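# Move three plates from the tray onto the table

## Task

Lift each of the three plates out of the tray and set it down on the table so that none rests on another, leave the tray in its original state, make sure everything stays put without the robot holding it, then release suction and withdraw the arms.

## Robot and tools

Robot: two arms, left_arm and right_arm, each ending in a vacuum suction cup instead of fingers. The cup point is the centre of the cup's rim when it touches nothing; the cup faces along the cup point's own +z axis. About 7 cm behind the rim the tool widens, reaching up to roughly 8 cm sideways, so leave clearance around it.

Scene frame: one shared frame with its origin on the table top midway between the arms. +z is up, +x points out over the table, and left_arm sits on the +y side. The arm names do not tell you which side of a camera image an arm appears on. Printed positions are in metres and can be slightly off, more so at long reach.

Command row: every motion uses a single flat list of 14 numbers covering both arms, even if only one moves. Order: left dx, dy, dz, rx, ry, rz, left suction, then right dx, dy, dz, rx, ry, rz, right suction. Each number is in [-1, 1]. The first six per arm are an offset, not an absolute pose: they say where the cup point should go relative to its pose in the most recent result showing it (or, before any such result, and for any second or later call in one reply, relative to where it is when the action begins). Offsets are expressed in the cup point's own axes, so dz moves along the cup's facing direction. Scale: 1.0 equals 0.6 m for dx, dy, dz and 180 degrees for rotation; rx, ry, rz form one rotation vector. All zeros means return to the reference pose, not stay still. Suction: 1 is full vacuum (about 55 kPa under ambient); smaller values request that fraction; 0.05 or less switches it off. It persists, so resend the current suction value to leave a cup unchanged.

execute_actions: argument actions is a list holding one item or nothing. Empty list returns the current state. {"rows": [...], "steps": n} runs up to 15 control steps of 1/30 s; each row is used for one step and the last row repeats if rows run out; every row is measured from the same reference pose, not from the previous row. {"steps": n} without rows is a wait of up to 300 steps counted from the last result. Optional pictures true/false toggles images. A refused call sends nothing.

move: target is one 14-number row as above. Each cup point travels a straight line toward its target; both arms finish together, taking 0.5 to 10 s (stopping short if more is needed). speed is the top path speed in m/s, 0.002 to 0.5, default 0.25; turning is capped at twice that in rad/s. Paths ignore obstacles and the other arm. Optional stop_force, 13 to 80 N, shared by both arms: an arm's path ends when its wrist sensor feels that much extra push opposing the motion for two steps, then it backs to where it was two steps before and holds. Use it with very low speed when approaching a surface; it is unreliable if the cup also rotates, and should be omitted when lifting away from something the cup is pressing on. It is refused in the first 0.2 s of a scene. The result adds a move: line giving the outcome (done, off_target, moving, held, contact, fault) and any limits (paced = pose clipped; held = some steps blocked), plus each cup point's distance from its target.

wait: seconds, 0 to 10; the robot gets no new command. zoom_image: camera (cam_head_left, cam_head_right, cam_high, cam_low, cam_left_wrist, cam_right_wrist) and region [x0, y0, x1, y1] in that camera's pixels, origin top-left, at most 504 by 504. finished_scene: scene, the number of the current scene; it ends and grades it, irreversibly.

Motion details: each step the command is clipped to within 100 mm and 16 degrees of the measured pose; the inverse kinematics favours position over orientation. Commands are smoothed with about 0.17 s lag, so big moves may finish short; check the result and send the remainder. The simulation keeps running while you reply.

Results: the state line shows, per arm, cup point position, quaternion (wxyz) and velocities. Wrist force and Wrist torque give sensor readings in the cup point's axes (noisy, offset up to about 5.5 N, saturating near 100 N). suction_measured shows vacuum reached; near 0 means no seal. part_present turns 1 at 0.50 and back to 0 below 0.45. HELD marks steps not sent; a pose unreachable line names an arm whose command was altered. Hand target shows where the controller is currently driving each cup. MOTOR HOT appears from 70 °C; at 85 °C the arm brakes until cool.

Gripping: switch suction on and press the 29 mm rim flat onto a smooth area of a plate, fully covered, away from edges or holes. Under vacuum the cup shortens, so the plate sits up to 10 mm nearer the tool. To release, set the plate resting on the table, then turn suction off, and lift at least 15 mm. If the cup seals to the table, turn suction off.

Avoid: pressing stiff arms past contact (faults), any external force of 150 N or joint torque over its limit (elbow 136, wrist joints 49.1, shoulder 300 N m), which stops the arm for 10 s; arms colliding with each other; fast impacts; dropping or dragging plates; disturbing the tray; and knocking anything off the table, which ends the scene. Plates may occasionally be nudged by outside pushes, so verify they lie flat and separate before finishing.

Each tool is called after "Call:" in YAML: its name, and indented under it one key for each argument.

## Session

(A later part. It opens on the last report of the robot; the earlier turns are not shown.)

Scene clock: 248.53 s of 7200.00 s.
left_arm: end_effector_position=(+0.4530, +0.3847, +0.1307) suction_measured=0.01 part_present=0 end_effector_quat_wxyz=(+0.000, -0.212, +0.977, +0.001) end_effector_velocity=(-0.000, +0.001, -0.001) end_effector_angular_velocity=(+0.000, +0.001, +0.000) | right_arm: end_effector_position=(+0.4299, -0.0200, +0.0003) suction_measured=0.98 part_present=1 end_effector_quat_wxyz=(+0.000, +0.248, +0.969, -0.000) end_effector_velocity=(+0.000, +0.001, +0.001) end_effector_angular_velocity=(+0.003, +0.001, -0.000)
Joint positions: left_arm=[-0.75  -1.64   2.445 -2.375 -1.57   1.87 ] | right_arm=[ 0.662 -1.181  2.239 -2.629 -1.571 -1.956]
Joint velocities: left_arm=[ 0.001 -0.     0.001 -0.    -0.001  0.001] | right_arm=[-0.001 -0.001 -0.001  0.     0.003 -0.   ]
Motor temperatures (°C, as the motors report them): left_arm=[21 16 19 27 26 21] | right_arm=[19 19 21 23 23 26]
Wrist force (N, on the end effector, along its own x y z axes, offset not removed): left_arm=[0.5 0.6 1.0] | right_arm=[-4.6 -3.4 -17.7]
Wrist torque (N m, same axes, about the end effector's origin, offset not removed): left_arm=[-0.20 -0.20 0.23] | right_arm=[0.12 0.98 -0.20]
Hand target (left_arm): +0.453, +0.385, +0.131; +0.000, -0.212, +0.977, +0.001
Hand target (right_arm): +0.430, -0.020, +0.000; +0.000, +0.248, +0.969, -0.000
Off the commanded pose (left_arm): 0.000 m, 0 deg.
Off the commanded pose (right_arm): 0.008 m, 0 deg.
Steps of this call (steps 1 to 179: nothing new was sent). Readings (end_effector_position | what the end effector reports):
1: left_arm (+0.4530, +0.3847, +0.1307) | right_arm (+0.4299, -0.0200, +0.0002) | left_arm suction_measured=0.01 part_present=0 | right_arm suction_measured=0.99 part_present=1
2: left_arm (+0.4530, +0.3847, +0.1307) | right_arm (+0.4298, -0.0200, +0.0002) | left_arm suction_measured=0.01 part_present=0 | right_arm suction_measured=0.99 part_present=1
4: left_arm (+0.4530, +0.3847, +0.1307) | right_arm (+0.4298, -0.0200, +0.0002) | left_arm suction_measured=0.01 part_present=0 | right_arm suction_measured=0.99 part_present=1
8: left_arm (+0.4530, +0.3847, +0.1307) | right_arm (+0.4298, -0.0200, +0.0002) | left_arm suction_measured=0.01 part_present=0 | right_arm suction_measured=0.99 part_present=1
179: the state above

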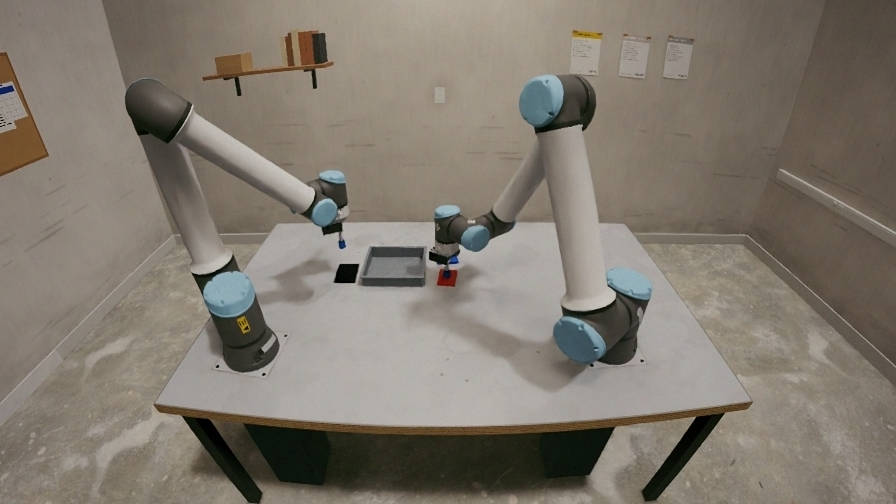

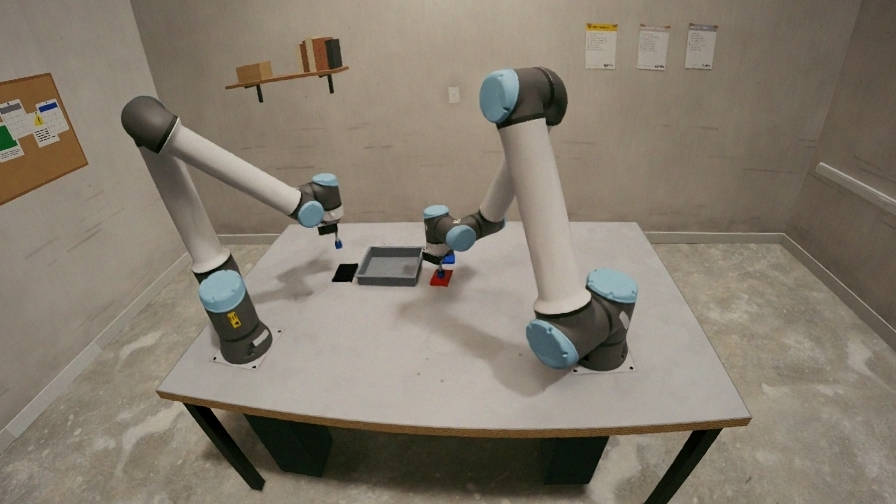

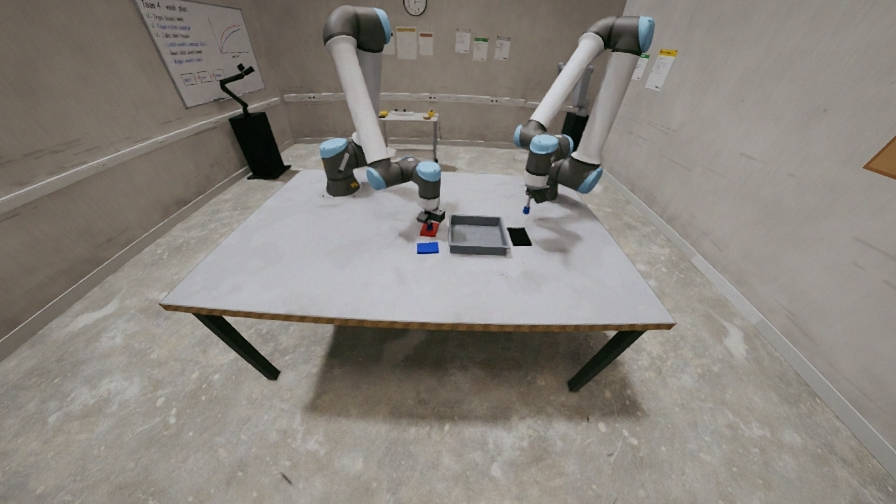

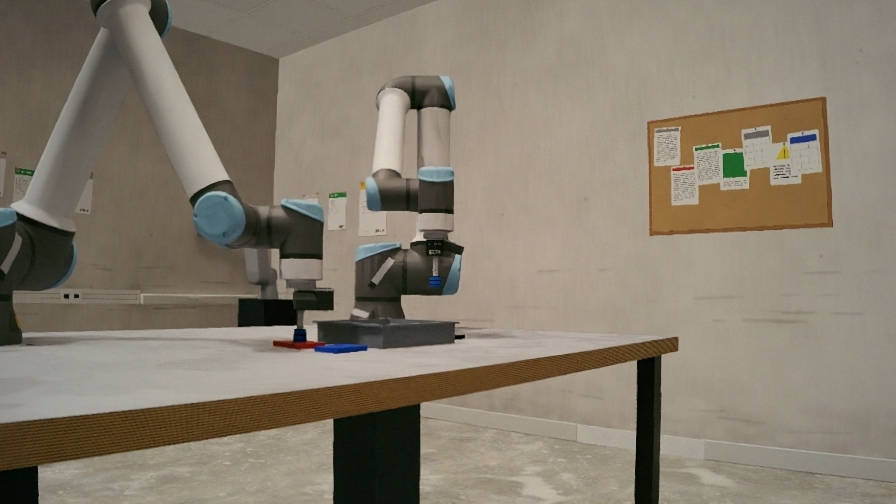

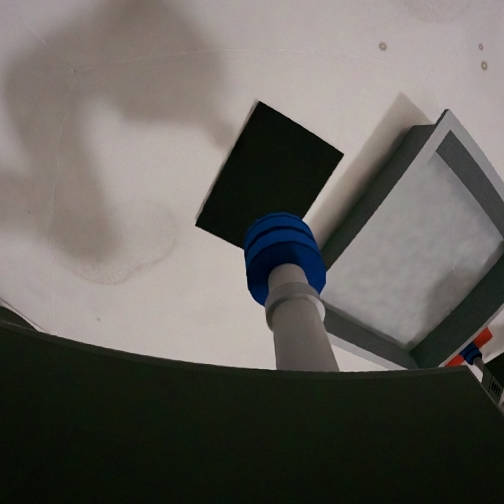

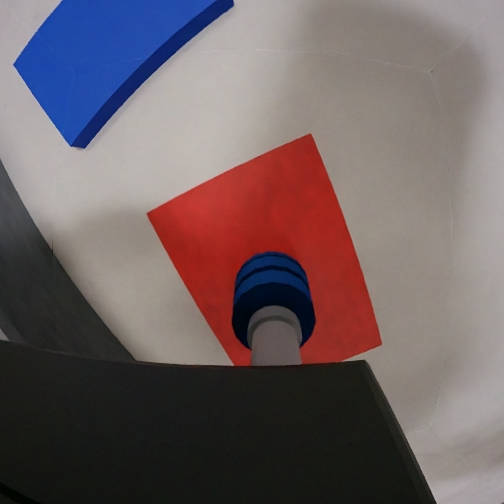

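Call:
move:
  target: [0,0,0,0,0,0,0, 0,0,-0.25,0,0,0,0]
  speed: 0.12

Scene clock: 251.53 s of 7200.00 s.
left_arm: end_effector_position=(+0.4530, +0.3847, +0.1307) suction_measured=0.01 part_present=0 end_effector_quat_wxyz=(+0.000, -0.212, +0.977, +0.001) end_effector_velocity=(+0.000, -0.000, +0.000) end_effector_angular_velocity=(+0.000, -0.001, -0.001) | right_arm: end_effector_position=(+0.4297, -0.0201, +0.1502) suction_measured=0.01 part_present=0 end_effector_quat_wxyz=(+0.000, +0.248, +0.969, -0.000) end_effector_velocity=(-0.001, -0.000, +0.002) end_effector_angular_velocity=(-0.000, +0.001, +0.000)
Joint positions: left_arm=[-0.75  -1.64   2.445 -2.375 -1.57   1.87 ] | right_arm=[ 0.663 -1.419  2.163 -2.315 -1.571 -1.956]
Joint velocities: left_arm=[-0.001  0.001 -0.001  0.     0.001  0.   ] | right_arm=[ 0.    -0.003 -0.001  0.004  0.    -0.   ]
Motor temperatures (°C, as the motors report them): left_arm=[21 16 19 27 26 21] | right_arm=[19 19 21 23 23 26]
Wrist force (N, on the end effector, along its own x y z axes, offset not removed): left_arm=[0.1 1.4 0.5] | right_arm=[0.4 0.8 4.5]
Wrist torque (N m, same axes, about the end effector's origin, offset not removed): left_arm=[-0.19 -0.16 0.17] | right_arm=[0.06 -0.02 -0.02]
Hand target (left_arm): +0.453, +0.385, +0.131; +0.000, -0.212, +0.977, +0.001
Hand target (right_arm): +0.430, -0.020, +0.150; +0.000, +0.248, +0.969, -0.000
Off the commanded pose (left_arm): 0.000 m, 0 deg.
Off the commanded pose (right_arm): 0.000 m, 0 deg.
move: done

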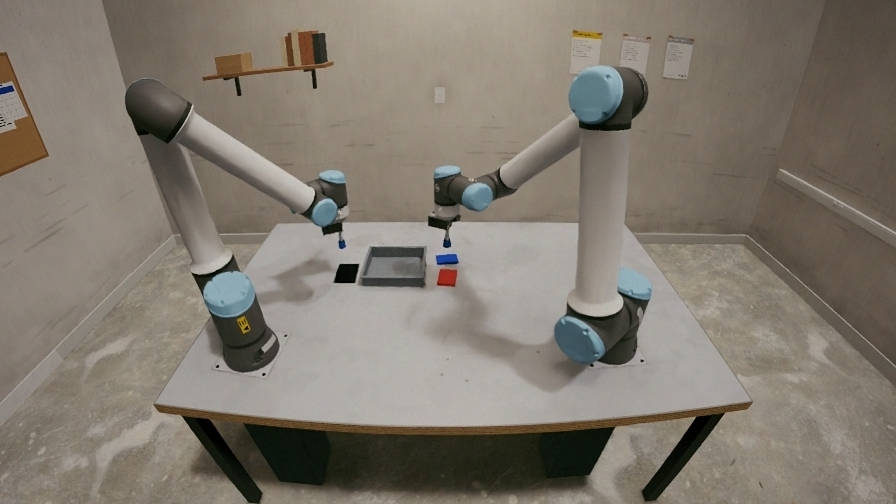

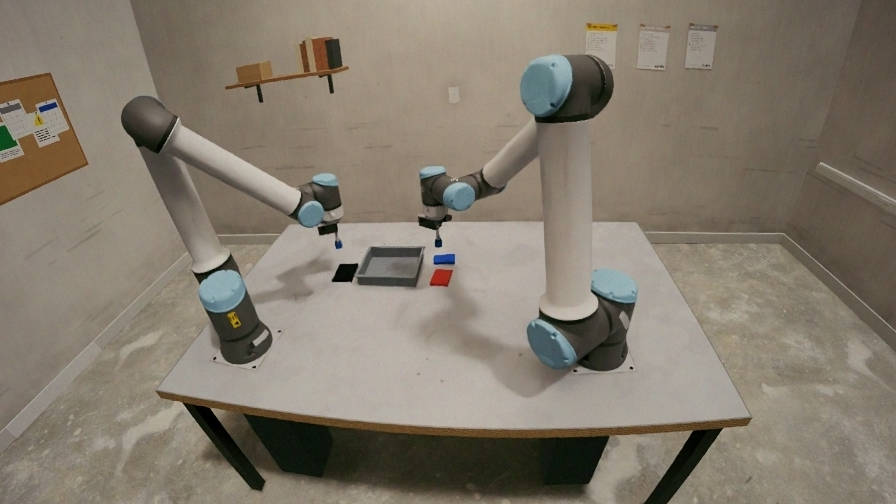

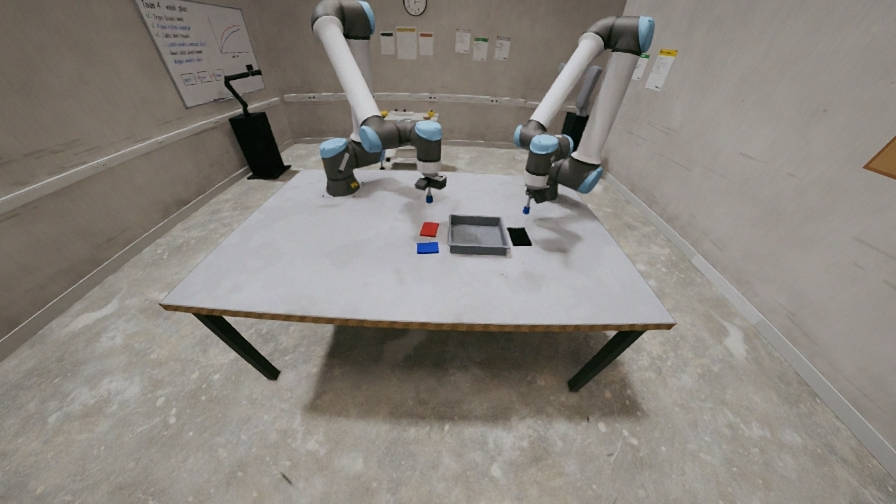

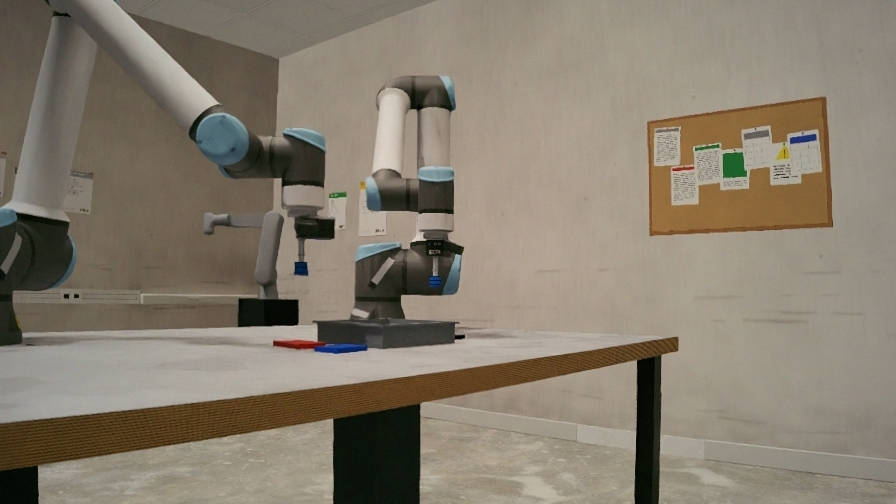

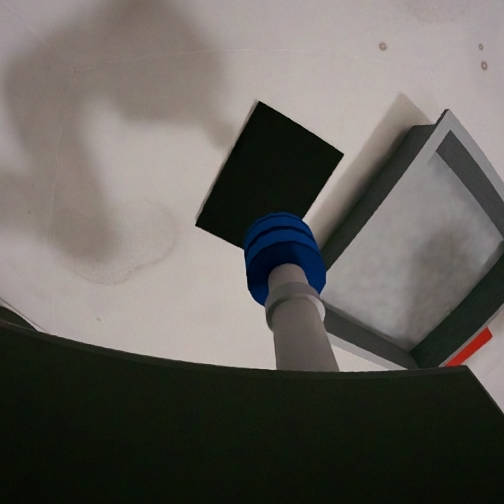

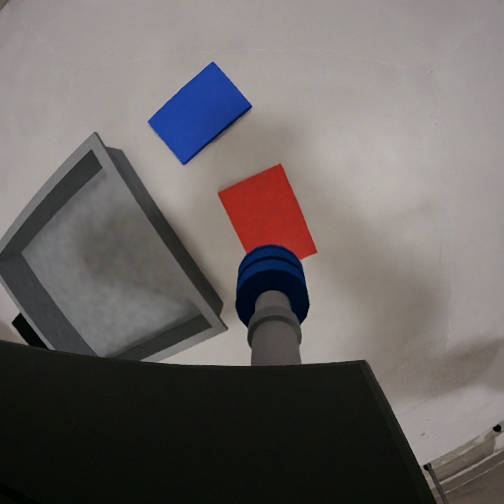

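All three plates are on the table and not stacked. The tray is empty and in place, and both arms are clear.

Call:
finished_scene:
  scene: 2

The scene is finished: the task was done.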